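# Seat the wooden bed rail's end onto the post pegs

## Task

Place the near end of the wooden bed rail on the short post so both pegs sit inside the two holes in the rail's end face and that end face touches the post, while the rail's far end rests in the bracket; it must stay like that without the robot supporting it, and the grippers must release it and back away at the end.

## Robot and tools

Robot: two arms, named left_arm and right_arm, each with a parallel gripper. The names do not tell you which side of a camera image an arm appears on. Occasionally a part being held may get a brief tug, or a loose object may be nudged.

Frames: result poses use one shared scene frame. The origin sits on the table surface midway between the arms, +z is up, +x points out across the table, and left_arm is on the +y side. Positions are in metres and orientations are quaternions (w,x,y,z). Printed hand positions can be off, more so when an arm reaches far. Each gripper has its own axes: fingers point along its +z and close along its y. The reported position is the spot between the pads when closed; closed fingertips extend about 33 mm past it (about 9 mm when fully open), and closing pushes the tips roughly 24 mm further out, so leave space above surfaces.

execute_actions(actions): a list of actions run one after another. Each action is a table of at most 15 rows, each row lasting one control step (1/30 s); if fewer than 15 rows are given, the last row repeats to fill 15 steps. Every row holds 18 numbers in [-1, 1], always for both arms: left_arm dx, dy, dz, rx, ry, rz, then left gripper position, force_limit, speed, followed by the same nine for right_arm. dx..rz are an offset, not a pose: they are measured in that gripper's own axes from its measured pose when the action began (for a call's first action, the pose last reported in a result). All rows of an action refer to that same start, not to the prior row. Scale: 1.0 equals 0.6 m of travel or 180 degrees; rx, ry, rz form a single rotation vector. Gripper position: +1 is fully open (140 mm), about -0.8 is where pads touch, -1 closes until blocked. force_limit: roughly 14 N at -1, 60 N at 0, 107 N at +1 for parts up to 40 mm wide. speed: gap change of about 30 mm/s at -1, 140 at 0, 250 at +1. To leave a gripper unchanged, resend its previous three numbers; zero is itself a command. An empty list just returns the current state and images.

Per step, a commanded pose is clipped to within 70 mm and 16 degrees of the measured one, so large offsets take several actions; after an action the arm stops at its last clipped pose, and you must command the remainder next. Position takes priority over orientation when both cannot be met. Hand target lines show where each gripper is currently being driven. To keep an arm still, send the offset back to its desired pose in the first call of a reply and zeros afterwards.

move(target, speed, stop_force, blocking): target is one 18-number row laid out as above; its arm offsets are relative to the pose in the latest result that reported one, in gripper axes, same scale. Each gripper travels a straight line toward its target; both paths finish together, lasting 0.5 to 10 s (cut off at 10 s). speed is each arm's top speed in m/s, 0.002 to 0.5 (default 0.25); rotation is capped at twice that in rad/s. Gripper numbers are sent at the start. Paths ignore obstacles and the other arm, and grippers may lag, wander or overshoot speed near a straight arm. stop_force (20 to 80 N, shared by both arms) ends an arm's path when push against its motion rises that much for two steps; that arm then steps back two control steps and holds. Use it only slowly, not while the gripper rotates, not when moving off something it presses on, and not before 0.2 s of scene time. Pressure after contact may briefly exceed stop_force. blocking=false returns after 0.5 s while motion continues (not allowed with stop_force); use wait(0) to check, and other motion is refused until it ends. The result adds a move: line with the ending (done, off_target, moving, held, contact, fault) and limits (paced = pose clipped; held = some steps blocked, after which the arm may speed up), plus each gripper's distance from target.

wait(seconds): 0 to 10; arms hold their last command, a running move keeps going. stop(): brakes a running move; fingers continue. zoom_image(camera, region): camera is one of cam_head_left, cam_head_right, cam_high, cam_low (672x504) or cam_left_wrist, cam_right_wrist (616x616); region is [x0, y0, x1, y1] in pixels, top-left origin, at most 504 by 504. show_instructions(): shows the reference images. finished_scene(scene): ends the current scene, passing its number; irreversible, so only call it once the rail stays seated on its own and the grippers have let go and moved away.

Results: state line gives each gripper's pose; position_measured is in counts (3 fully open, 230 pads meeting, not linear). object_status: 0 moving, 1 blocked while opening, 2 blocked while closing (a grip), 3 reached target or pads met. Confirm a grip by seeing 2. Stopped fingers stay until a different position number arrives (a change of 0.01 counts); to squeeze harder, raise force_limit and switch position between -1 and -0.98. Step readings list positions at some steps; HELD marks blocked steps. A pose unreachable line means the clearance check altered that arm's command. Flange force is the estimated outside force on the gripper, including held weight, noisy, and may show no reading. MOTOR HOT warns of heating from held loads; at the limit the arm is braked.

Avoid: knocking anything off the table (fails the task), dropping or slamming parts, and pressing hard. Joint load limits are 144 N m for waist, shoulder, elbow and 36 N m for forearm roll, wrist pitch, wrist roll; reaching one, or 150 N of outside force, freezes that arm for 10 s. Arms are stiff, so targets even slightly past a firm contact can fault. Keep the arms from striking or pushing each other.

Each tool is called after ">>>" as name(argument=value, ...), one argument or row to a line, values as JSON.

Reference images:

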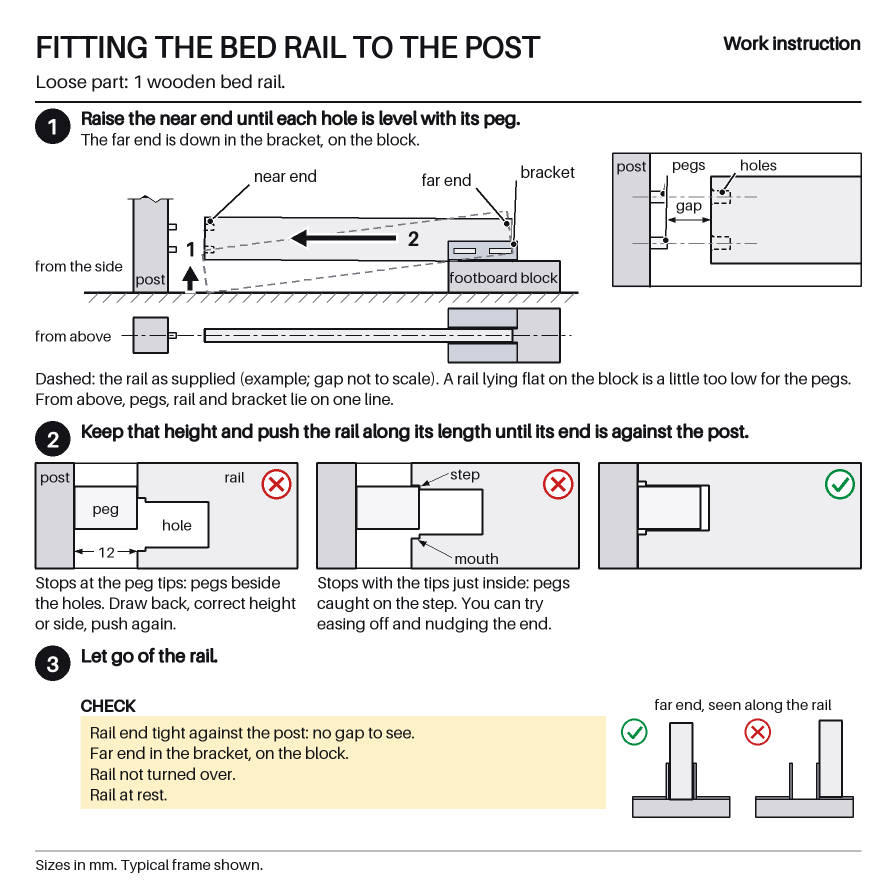

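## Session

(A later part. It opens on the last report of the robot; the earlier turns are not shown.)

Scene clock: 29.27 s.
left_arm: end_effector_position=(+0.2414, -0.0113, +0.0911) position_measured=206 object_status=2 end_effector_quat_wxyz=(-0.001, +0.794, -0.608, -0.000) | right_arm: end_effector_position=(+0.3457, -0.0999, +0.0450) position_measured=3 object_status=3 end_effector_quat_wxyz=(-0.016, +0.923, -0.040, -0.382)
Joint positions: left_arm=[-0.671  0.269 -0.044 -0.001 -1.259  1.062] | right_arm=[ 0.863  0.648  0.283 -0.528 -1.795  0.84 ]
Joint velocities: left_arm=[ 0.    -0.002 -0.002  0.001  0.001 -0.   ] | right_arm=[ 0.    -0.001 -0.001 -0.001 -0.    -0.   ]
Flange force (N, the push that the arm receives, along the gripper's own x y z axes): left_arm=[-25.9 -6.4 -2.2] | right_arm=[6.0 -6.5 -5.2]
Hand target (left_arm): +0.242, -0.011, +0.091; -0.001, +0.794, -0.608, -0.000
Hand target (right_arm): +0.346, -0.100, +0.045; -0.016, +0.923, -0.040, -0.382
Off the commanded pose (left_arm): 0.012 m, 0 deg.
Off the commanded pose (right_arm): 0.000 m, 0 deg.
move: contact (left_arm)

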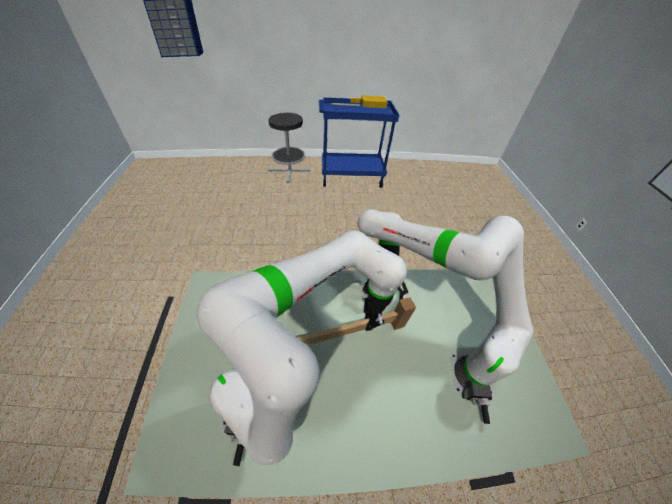

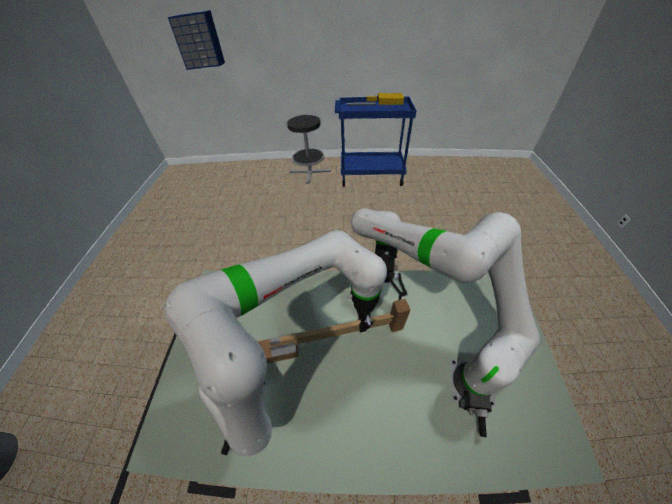

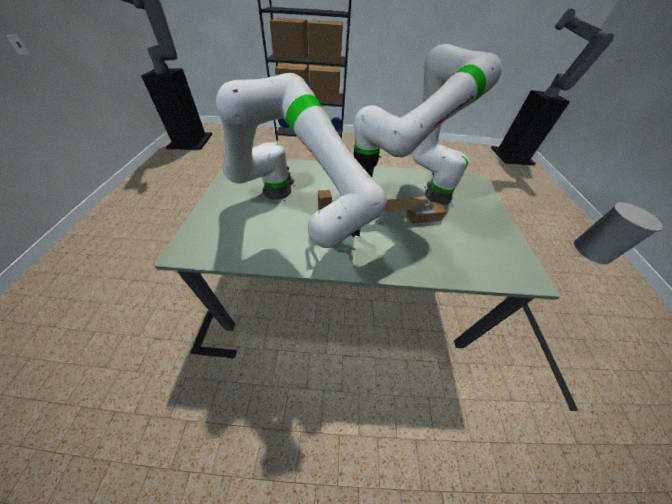

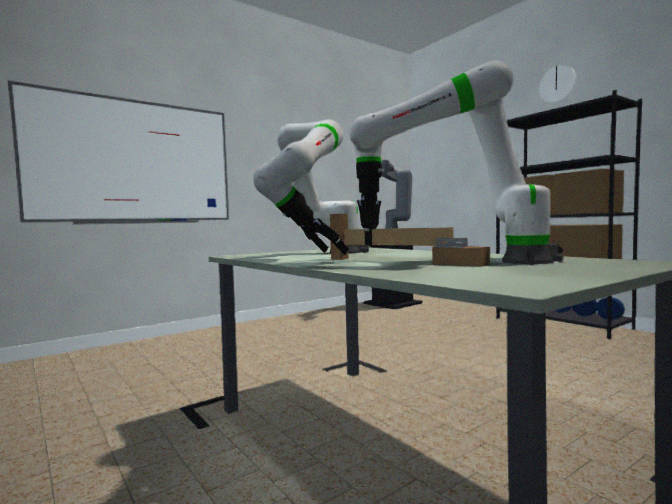

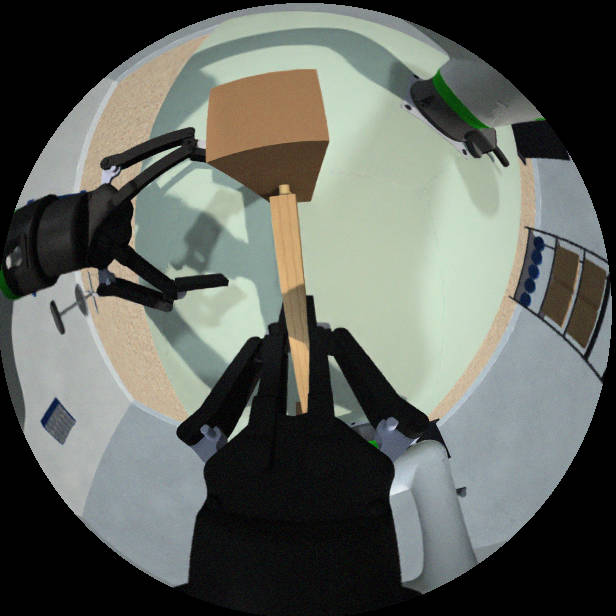

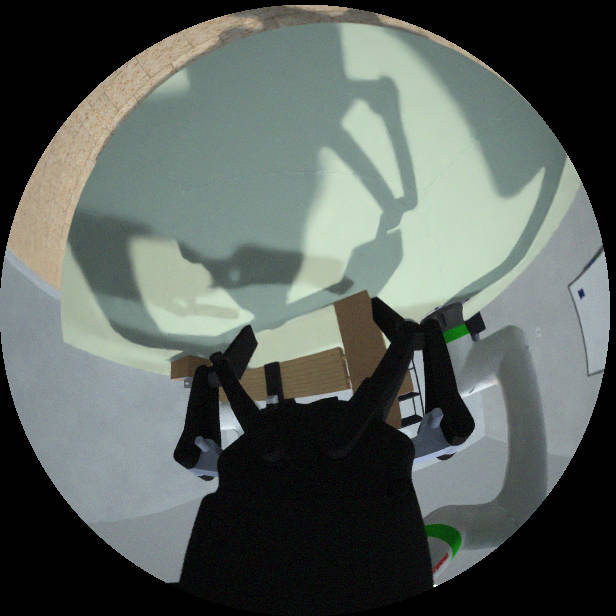

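>>> execute_actions(
  actions=[
    [[-0.0005,0,0,0,0,0,-1,0.2,-0.3,0,0,0,0,0,0,1,0,0],[-0.001,0,0,0,0,0,-1,0.2,-0.3,0,0,0,0,0,0,1,0,0],[-0.001,0,0,0,0,0,-1,0.2,-0.3,0,0,0,0,0,0,1,0,0],[-0.001,0.00025,-0.00025,0,0,0,-1,0.2,-0.3,0,0,0,0,0,0,1,0,0],[-0.001,0.0005,-0.0005,0,0,0,-1,0.2,-0.3,0,0,0,0,0,0,1,0,0],[-0.001,0.0005,-0.0005,0,0,0,-1,0.2,-0.3,0,0,0,0,0,0,1,0,0],[-0.001,0.0005,-0.0005,0,0,0,-1,0.2,-0.3,0,0,0,0,0,0,1,0,0],[-0.001,0.0005,-0.0005,0,0,0,-1,0.2,-0.3,0,0,0,0,0,0,1,0,0],[-0.0008,0.0005,-0.0005,0,0,0,-1,0.2,-0.3,0,0,0,0,0,0,1,0,0],[-0.0006,0.0005,-0.0005,0,0,0,-1,0.2,-0.3,0,0,0,0,0,0,1,0,0],[-0.0004,0.0005,-0.0005,0,0,0,-1,0.2,-0.3,0,0,0,0,0,0,1,0,0],[-0.0002,0.0005,-0.0005,0,0,0,-1,0.2,-0.3,0,0,0,0,0,0,1,0,0],[0,0.0005,-0.0005,0,0,0,-1,0.2,-0.3,0,0,0,0,0,0,1,0,0]],
  ],
)

>>> wait(
  seconds=0.3,
)

Scene clock: 31.83 s.
left_arm: end_effector_position=(+0.2411, -0.0113, +0.0914) position_measured=206 object_status=2 end_effector_quat_wxyz=(-0.001, +0.794, -0.608, -0.001) | right_arm: end_effector_position=(+0.3457, -0.0999, +0.0450) position_measured=3 object_status=3 end_effector_quat_wxyz=(-0.016, +0.923, -0.040, -0.382)
Joint positions: left_arm=[-0.672  0.269 -0.044 -0.001 -1.26   1.062] | right_arm=[ 0.863  0.648  0.283 -0.528 -1.795  0.84 ]
Joint velocities: left_arm=[-0.002  0.004  0.004 -0.001 -0.002  0.002] | right_arm=[ 0.    -0.    -0.     0.001 -0.     0.   ]
Flange force (N, the push that the arm receives, along the gripper's own x y z axes): left_arm=[-11.6 -6.0 0.6] | right_arm=[9.4 -10.9 -8.0]
Hand target (left_arm): +0.241, -0.011, +0.091; -0.001, +0.794, -0.608, -0.000
Hand target (right_arm): +0.346, -0.100, +0.045; -0.016, +0.923, -0.040, -0.382
Off the commanded pose (left_arm): 0.000 m, 0 deg.
Off the commanded pose (right_arm): 0.000 m, 0 deg.
Step readings (end_effector_position):
0: left_arm (+0.2415, -0.0112, +0.0911) | right_arm (+0.3457, -0.0999, +0.0450)
1: left_arm (+0.2415, -0.0112, +0.0911) | right_arm (+0.3457, -0.0999, +0.0450)
2: left_arm (+0.2414, -0.0111, +0.0911) | right_arm (+0.3457, -0.0999, +0.0450)
4: left_arm (+0.2413, -0.0109, +0.0911) | right_arm (+0.3457, -0.0999, +0.0450)
8: left_arm (+0.2413, -0.0108, +0.0914) | right_arm (+0.3457, -0.0999, +0.0450)
15: end_effector_position above

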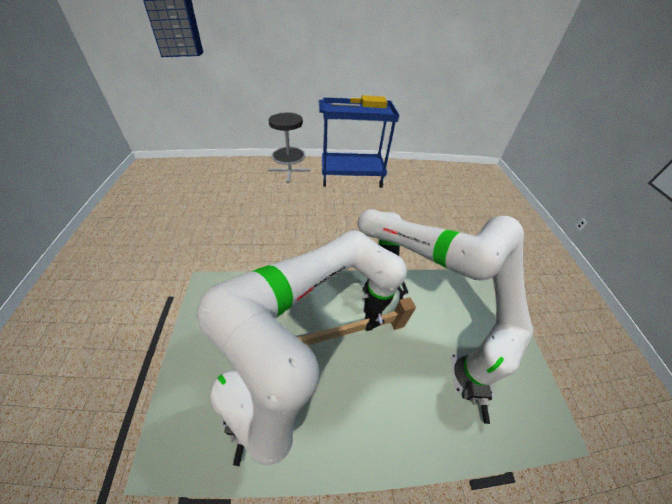

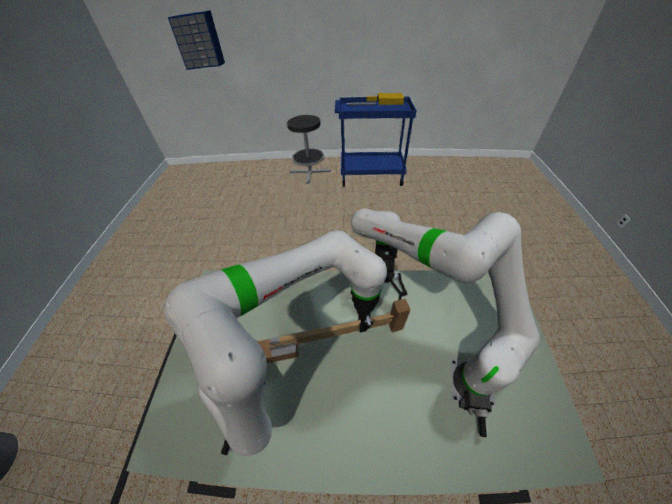

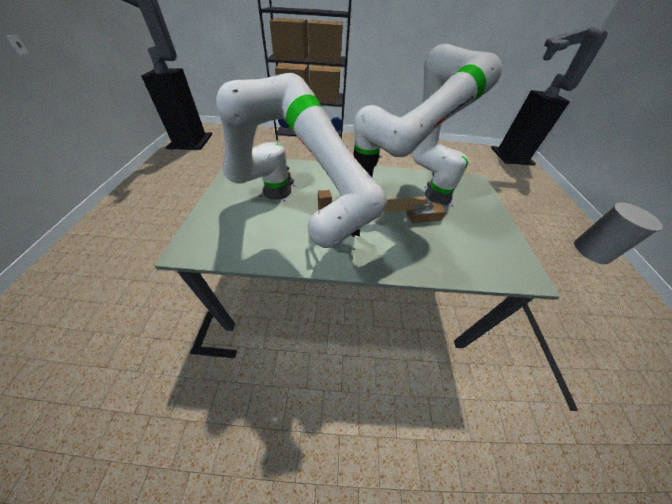

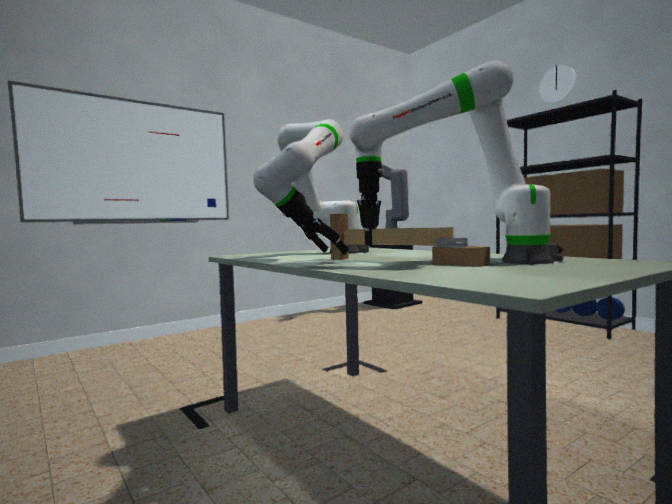

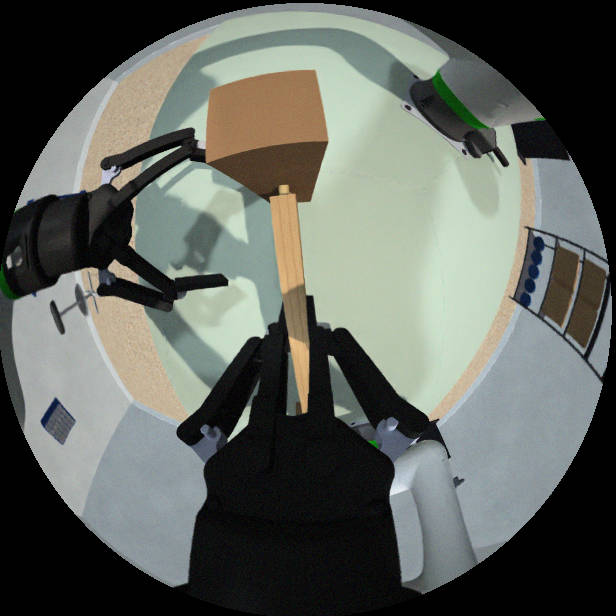

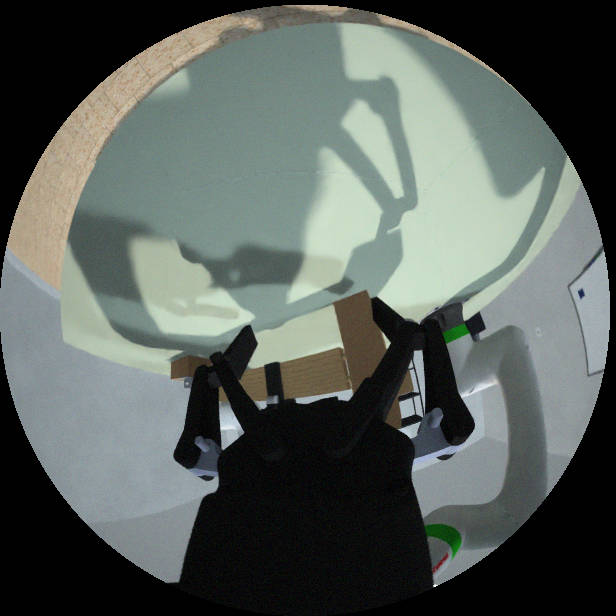

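Scene clock: 32.13 s.
left_arm: end_effector_position=(+0.2411, -0.0114, +0.0914) position_measured=206 object_status=2 end_effector_quat_wxyz=(-0.001, +0.794, -0.608, -0.001) | right_arm: end_effector_position=(+0.3457, -0.0999, +0.0450) position_measured=3 object_status=3 end_effector_quat_wxyz=(-0.016, +0.923, -0.040, -0.382)
Joint positions: left_arm=[-0.672  0.269 -0.043 -0.001 -1.26   1.062] | right_arm=[ 0.863  0.648  0.283 -0.528 -1.795  0.84 ]
Joint velocities: left_arm=[-0.    -0.     0.     0.002  0.     0.   ] | right_arm=[-0.    -0.001  0.001  0.    -0.001 -0.001]
Flange force (N, the push that the arm receives, along the gripper's own x y z axes): left_arm=[-4.8 -0.8 2.3] | right_arm=[7.2 -7.5 -5.6]
Hand target (left_arm): +0.241, -0.011, +0.091; -0.001, +0.794, -0.608, -0.000
Hand target (right_arm): +0.346, -0.100, +0.045; -0.016, +0.923, -0.040, -0.382
Off the commanded pose (left_arm): 0.000 m, 0 deg.
Off the commanded pose (right_arm): 0.000 m, 0 deg.
wait: 0.30 s; at rest by 0.17 s

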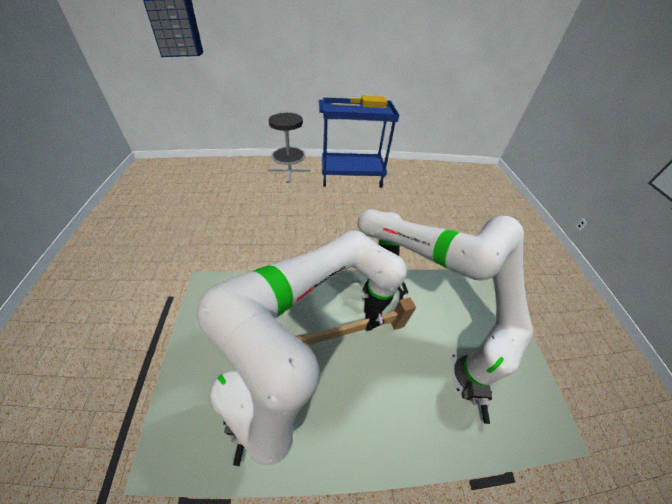

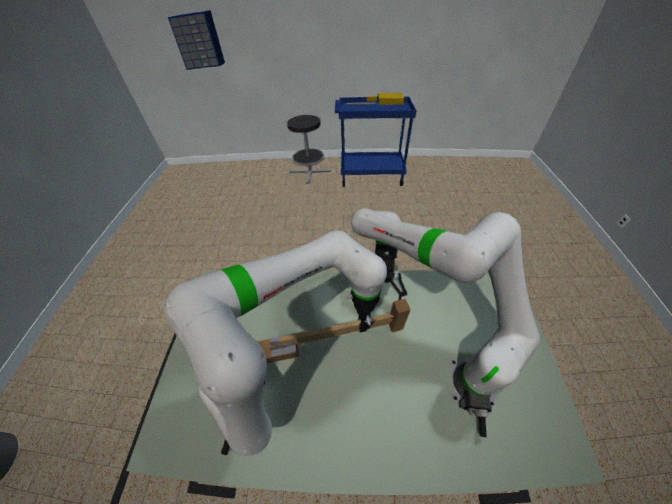

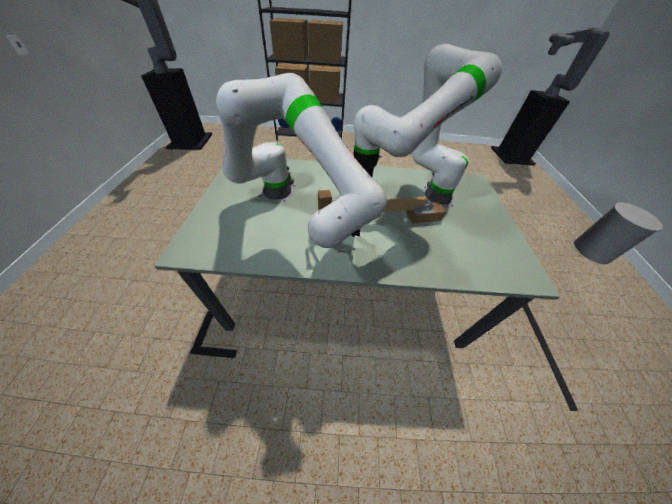

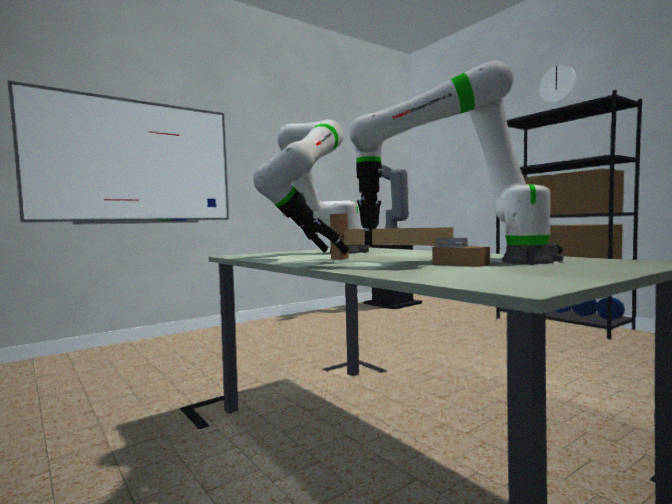

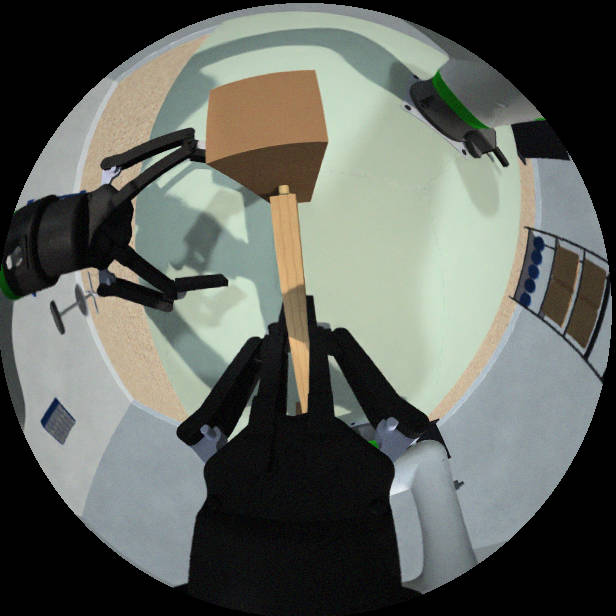

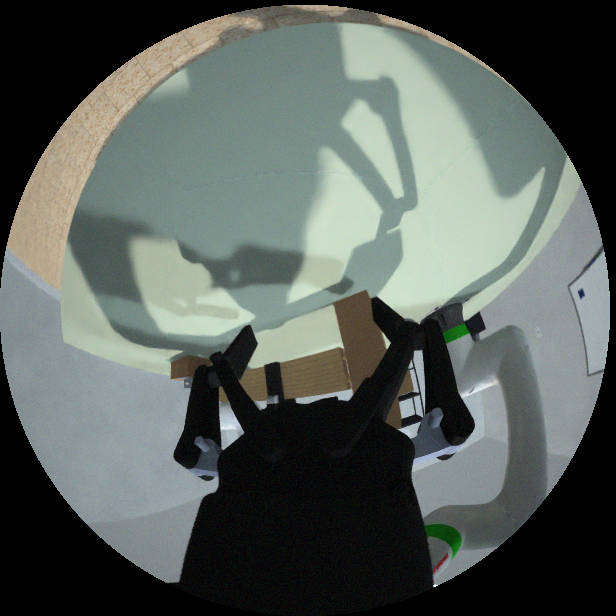

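>>> move(
  target=[0.021, 0, 0, 0, 0, 0, -1, 0.2, -0.3, 0, 0, 0, 0, 0, 0, 1, 0, 0],
  speed=0.004,
  stop_force=20,
)

Scene clock: 35.30 s.
left_arm: end_effector_position=(+0.2436, -0.0217, +0.0913) position_measured=206 object_status=2 end_effector_quat_wxyz=(-0.001, +0.794, -0.608, -0.001) | right_arm: end_effector_position=(+0.3457, -0.0999, +0.0450) position_measured=3 object_status=3 end_effector_quat_wxyz=(-0.016, +0.923, -0.040, -0.382)
Joint positions: left_arm=[-0.682  0.294 -0.012 -0.001 -1.267  1.073] | right_arm=[ 0.863  0.648  0.283 -0.528 -1.795  0.84 ]
Joint velocities: left_arm=[ 0.    -0.002 -0.002 -0.001  0.001 -0.   ] | right_arm=[ 0.    -0.     0.001  0.     0.    -0.001]
Flange force (N, the push that the arm receives, along the gripper's own x y z axes): left_arm=[-29.9 -0.9 -1.0] | right_arm=[8.0 -6.5 -7.5]
Hand target (left_arm): +0.244, -0.022, +0.091; -0.001, +0.794, -0.608, -0.001
Hand target (right_arm): +0.346, -0.100, +0.045; -0.016, +0.923, -0.040, -0.382
Off the commanded pose (left_arm): 0.002 m, 0 deg.
Off the commanded pose (right_arm): 0.000 m, 0 deg.
move: contact (left_arm)

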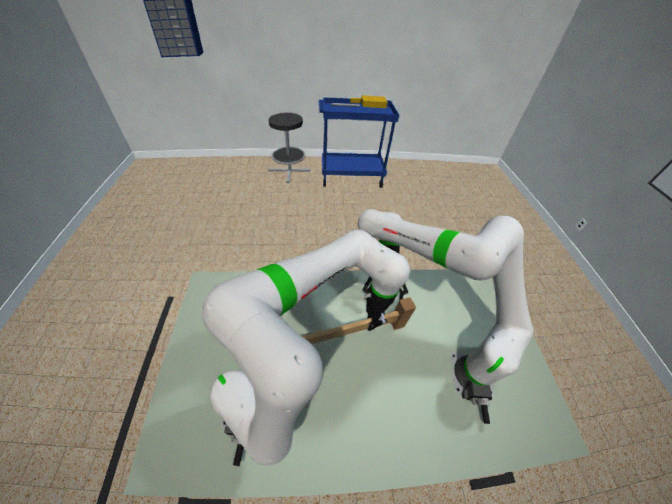

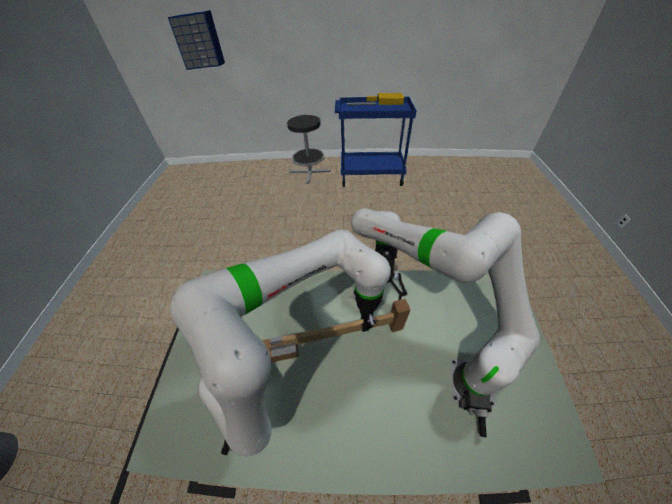

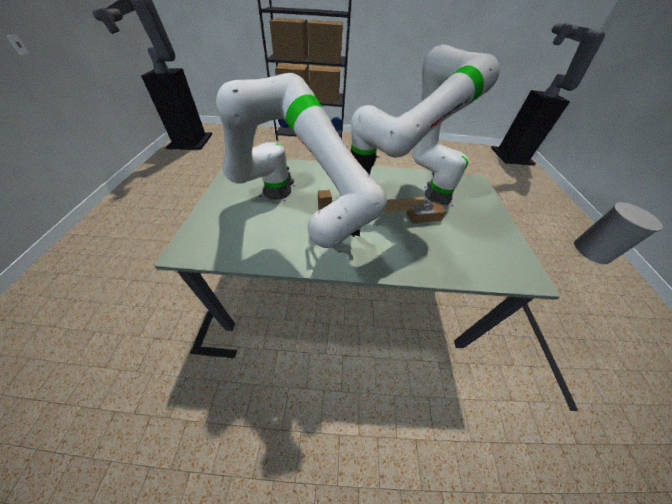

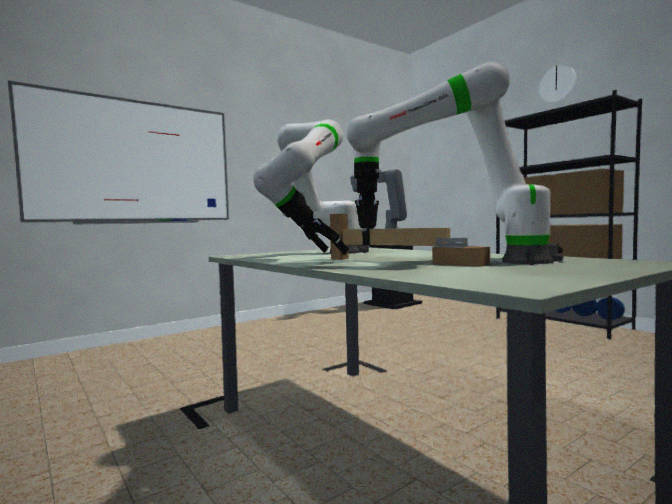

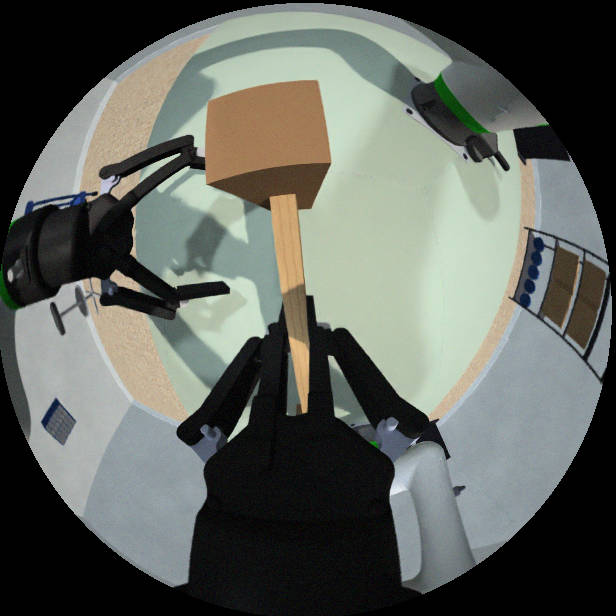

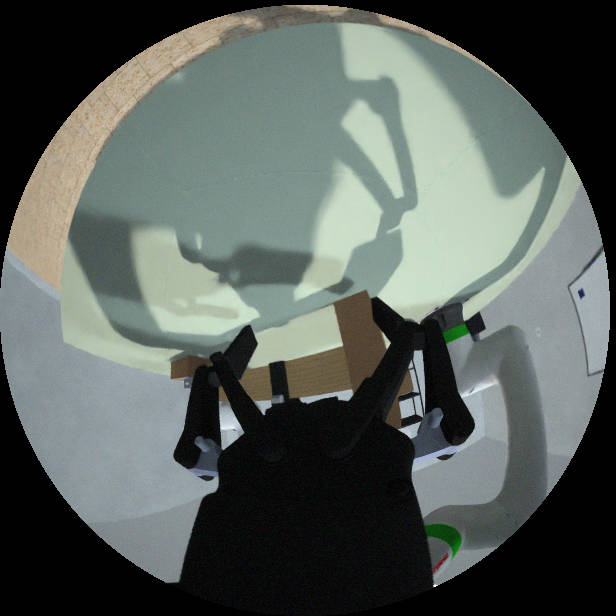

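>>> zoom_image(
  camera="cam_low",
  region=[410, 215, 500, 275],
)

>>> zoom_image(
  camera="cam_head_right",
  region=[245, 320, 325, 375],
)

Region (410, 215, 500, 275) of cam_low's 672x504 image, scaled by 5.600, with more detail than that image has.

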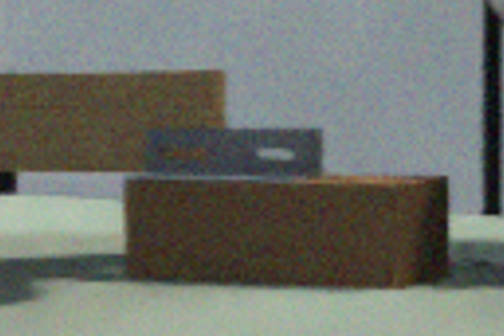

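Region (245, 320, 325, 375) of cam_head_right's 672x504 image, scaled by 6.300, with more detail than that image has; it fills the top 346 rows of this view, and the rest is white.

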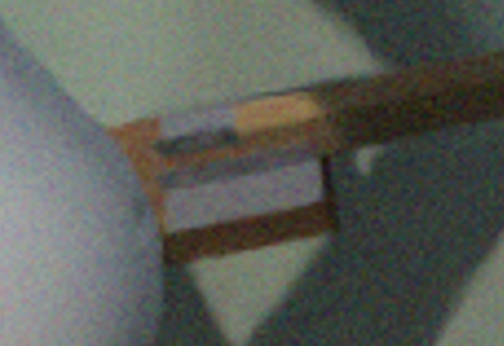

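>>> execute_actions(
  actions=[
    [[-0.0002,0,0.0002,0,0.0004,0,-1,0.2,-0.3,0,0,0,0,0,0,1,0,0],[-0.0003,0,0.0004,0,0.0008,0,-1,0.2,-0.3,0,0,0,0,0,0,1,0,0],[-0.0004,0,0.0006,0,0.0012,0,-1,0.2,-0.3,0,0,0,0,0,0,1,0,0],[-0.0005,0,0.0008,0,0.0016,0,-1,0.2,-0.3,0,0,0,0,0,0,1,0,0],[-0.0006,0,0.001,0,0.002,0,-1,0.2,-0.3,0,0,0,0,0,0,1,0,0],[-0.0007,0,0.0012,0,0.0024,0,-1,0.2,-0.3,0,0,0,0,0,0,1,0,0],[-0.0007,0,0.0012,0,0.0024,0,-1,0.2,-0.3,0,0,0,0,0,0,1,0,0],[-0.0007,0,0.0012,0,0.0024,0,-1,0.2,-0.3,0,0,0,0,0,0,1,0,0],[-0.0007,0,0.0012,0,0.0024,0,-1,0.2,-0.3,0,0,0,0,0,0,1,0,0],[-0.0007,0,0.0012,0,0.0024,0,-1,0.2,-0.3,0,0,0,0,0,0,1,0,0],[-0.0007,0,0.0012,0,0.0024,0,-0.1,0.2,-0.3,0,0,0,0,0,0,1,0,0]],
  ],
)

>>> move(
  target=[-0.1, 0, -0.3, 0, 0, 0, -0.1, 0.2, -0.3, 0, 0.2, -0.25, 0, 0, 0, 1, 0, 0],
  speed=0.25,
)

Scene clock: 36.37 s.
left_arm: end_effector_position=(+0.2436, -0.0215, +0.0906) position_measured=186 object_status=0 end_effector_quat_wxyz=(+0.002, +0.794, -0.608, +0.002) | right_arm: end_effector_position=(+0.3457, -0.0999, +0.0450) position_measured=3 object_status=3 end_effector_quat_wxyz=(-0.016, +0.923, -0.040, -0.382)
Joint positions: left_arm=[-0.679  0.287 -0.023  0.003 -1.255  1.069] | right_arm=[ 0.863  0.648  0.283 -0.528 -1.795  0.84 ]
Joint velocities: left_arm=[-0.    -0.001 -0.    -0.001  0.    -0.   ] | right_arm=[ 0.    -0.001 -0.001 -0.    -0.     0.001]
Flange force (N, the push that the arm receives, along the gripper's own x y z axes): left_arm=[-6.0 0.6 -1.8] | right_arm=[5.9 -4.9 -4.4]
Hand target (left_arm): +0.244, -0.021, +0.091; +0.001, +0.794, -0.608, +0.002
Hand target (right_arm): +0.346, -0.100, +0.045; -0.016, +0.923, -0.040, -0.382
Off the commanded pose (left_arm): 0.000 m, 0 deg.
Off the commanded pose (right_arm): 0.000 m, 0 deg.
Step readings (end_effector_position):
0: left_arm (+0.2438, -0.0216, +0.0913) | right_arm (+0.3457, -0.0999, +0.0450)
1: left_arm (+0.2438, -0.0216, +0.0913) | right_arm (+0.3457, -0.0999, +0.0450)
2: left_arm (+0.2438, -0.0215, +0.0912) | right_arm (+0.3457, -0.0999, +0.0450)
4: left_arm (+0.2437, -0.0215, +0.0911) | right_arm (+0.3457, -0.0999, +0.0450)
8: left_arm (+0.2436, -0.0214, +0.0906) | right_arm (+0.3457, -0.0999, +0.0450)
15: end_effector_position above

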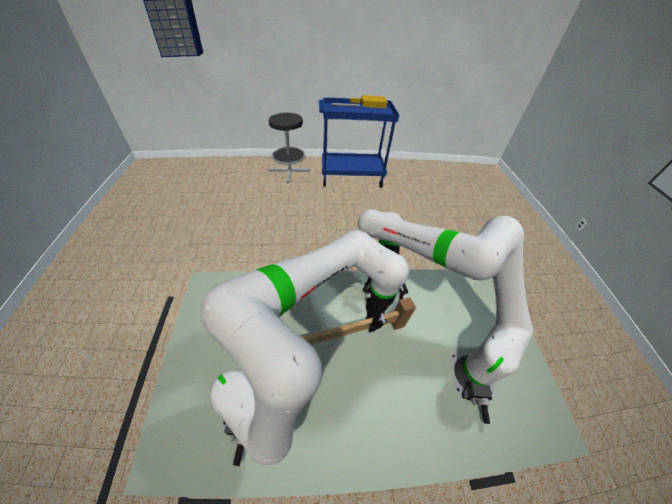

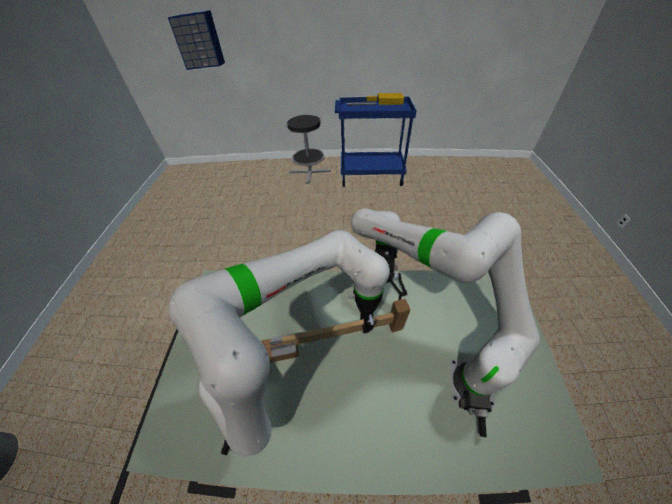

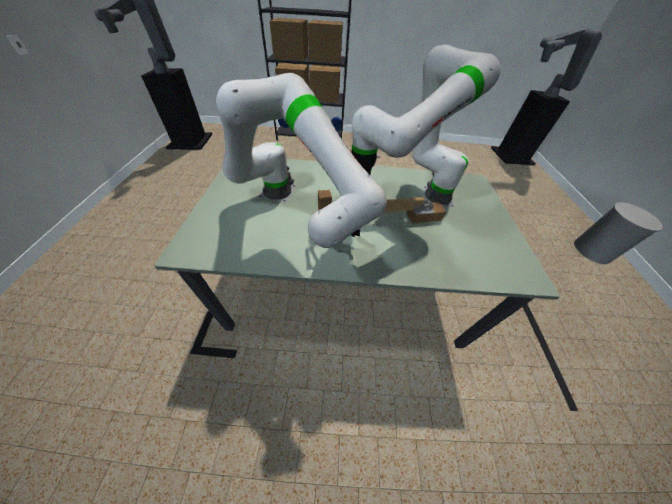

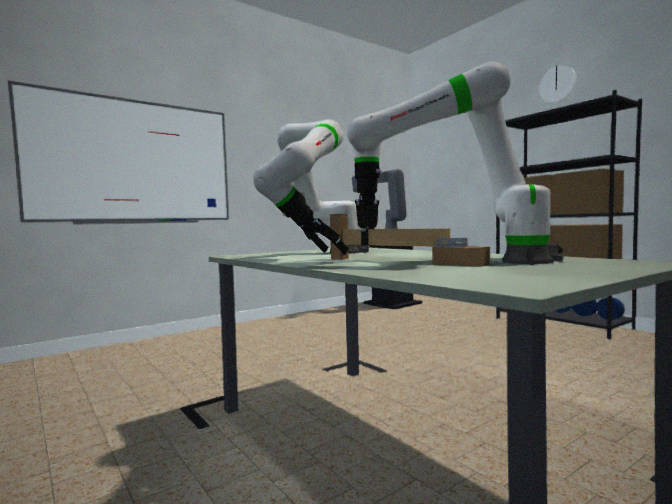

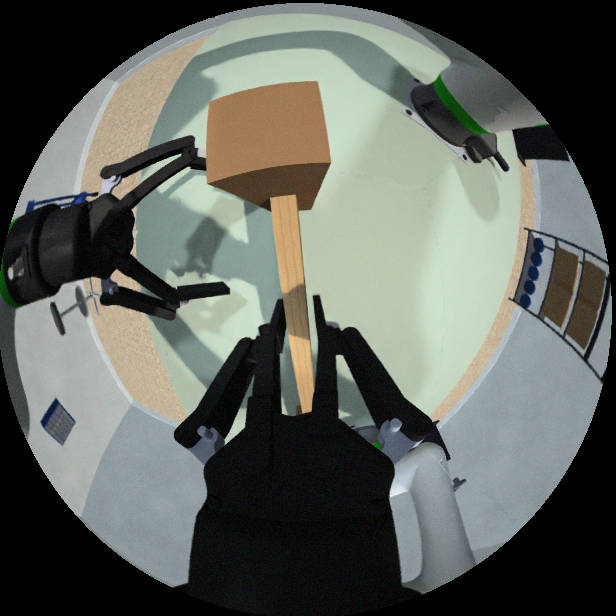

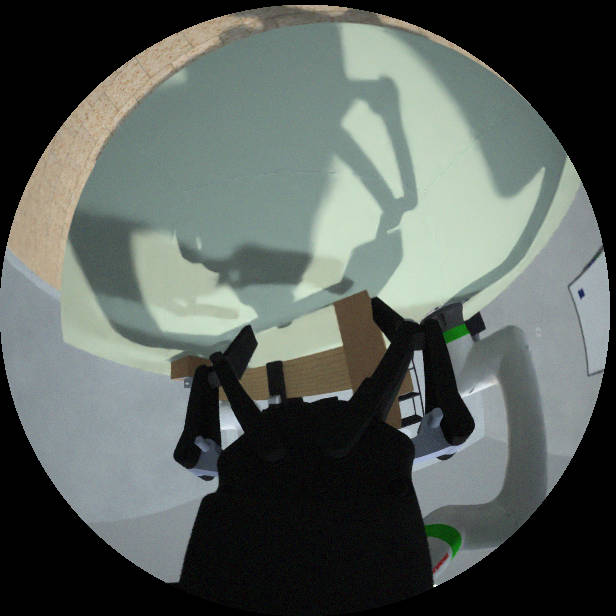

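Scene clock: 37.57 s.
left_arm: end_effector_position=(+0.2274, +0.0371, +0.2702) position_measured=141 object_status=3 end_effector_quat_wxyz=(+0.002, +0.794, -0.608, +0.002) | right_arm: end_effector_position=(+0.4409, -0.2284, +0.1510) position_measured=3 object_status=3 end_effector_quat_wxyz=(-0.016, +0.923, -0.040, -0.382)
Joint positions: left_arm=[-0.617  0.089  0.165  0.003 -1.642  1.007] | right_arm=[ 0.625  0.643  0.512 -0.43  -2.109  0.945]
Joint velocities: left_arm=[ 0.    -0.001  0.001 -0.003 -0.002  0.   ] | right_arm=[-0.001  0.     0.003  0.001 -0.001 -0.001]
Flange force (N, the push that the arm receives, along the gripper's own x y z axes): left_arm=[-7.5 0.3 2.7] | right_arm=[12.8 -8.5 -17.7]
Hand target (left_arm): +0.227, +0.037, +0.270; +0.002, +0.794, -0.608, +0.003
Hand target (right_arm): +0.441, -0.228, +0.151; -0.016, +0.923, -0.040, -0.382
Off the commanded pose (left_arm): 0.000 m, 0 deg.
Off the commanded pose (right_arm): 0.000 m, 0 deg.
move: done

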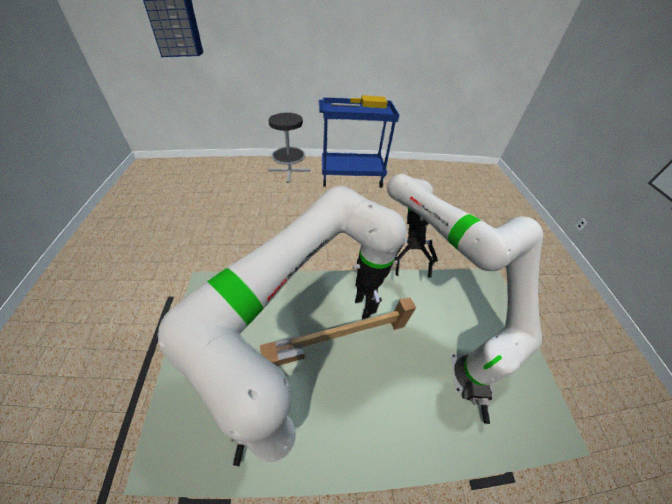

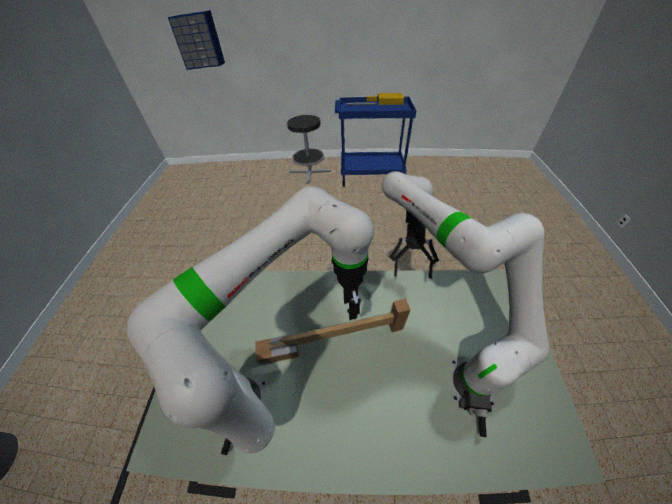

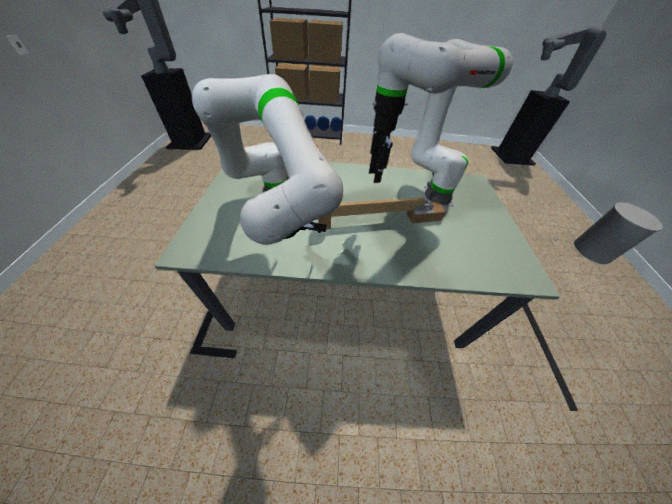

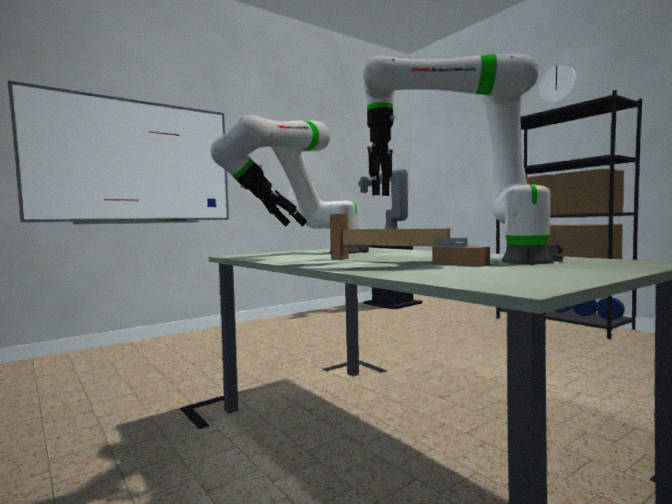

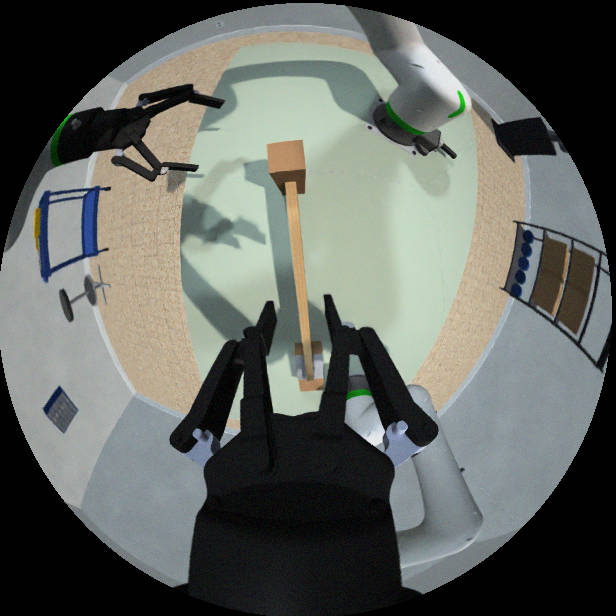

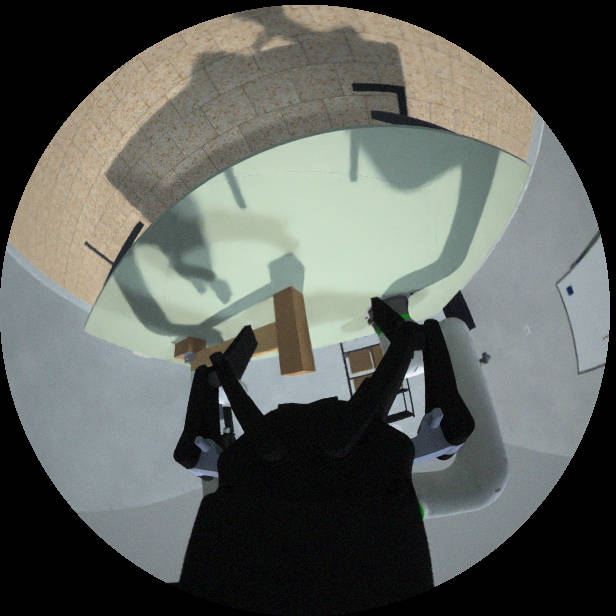

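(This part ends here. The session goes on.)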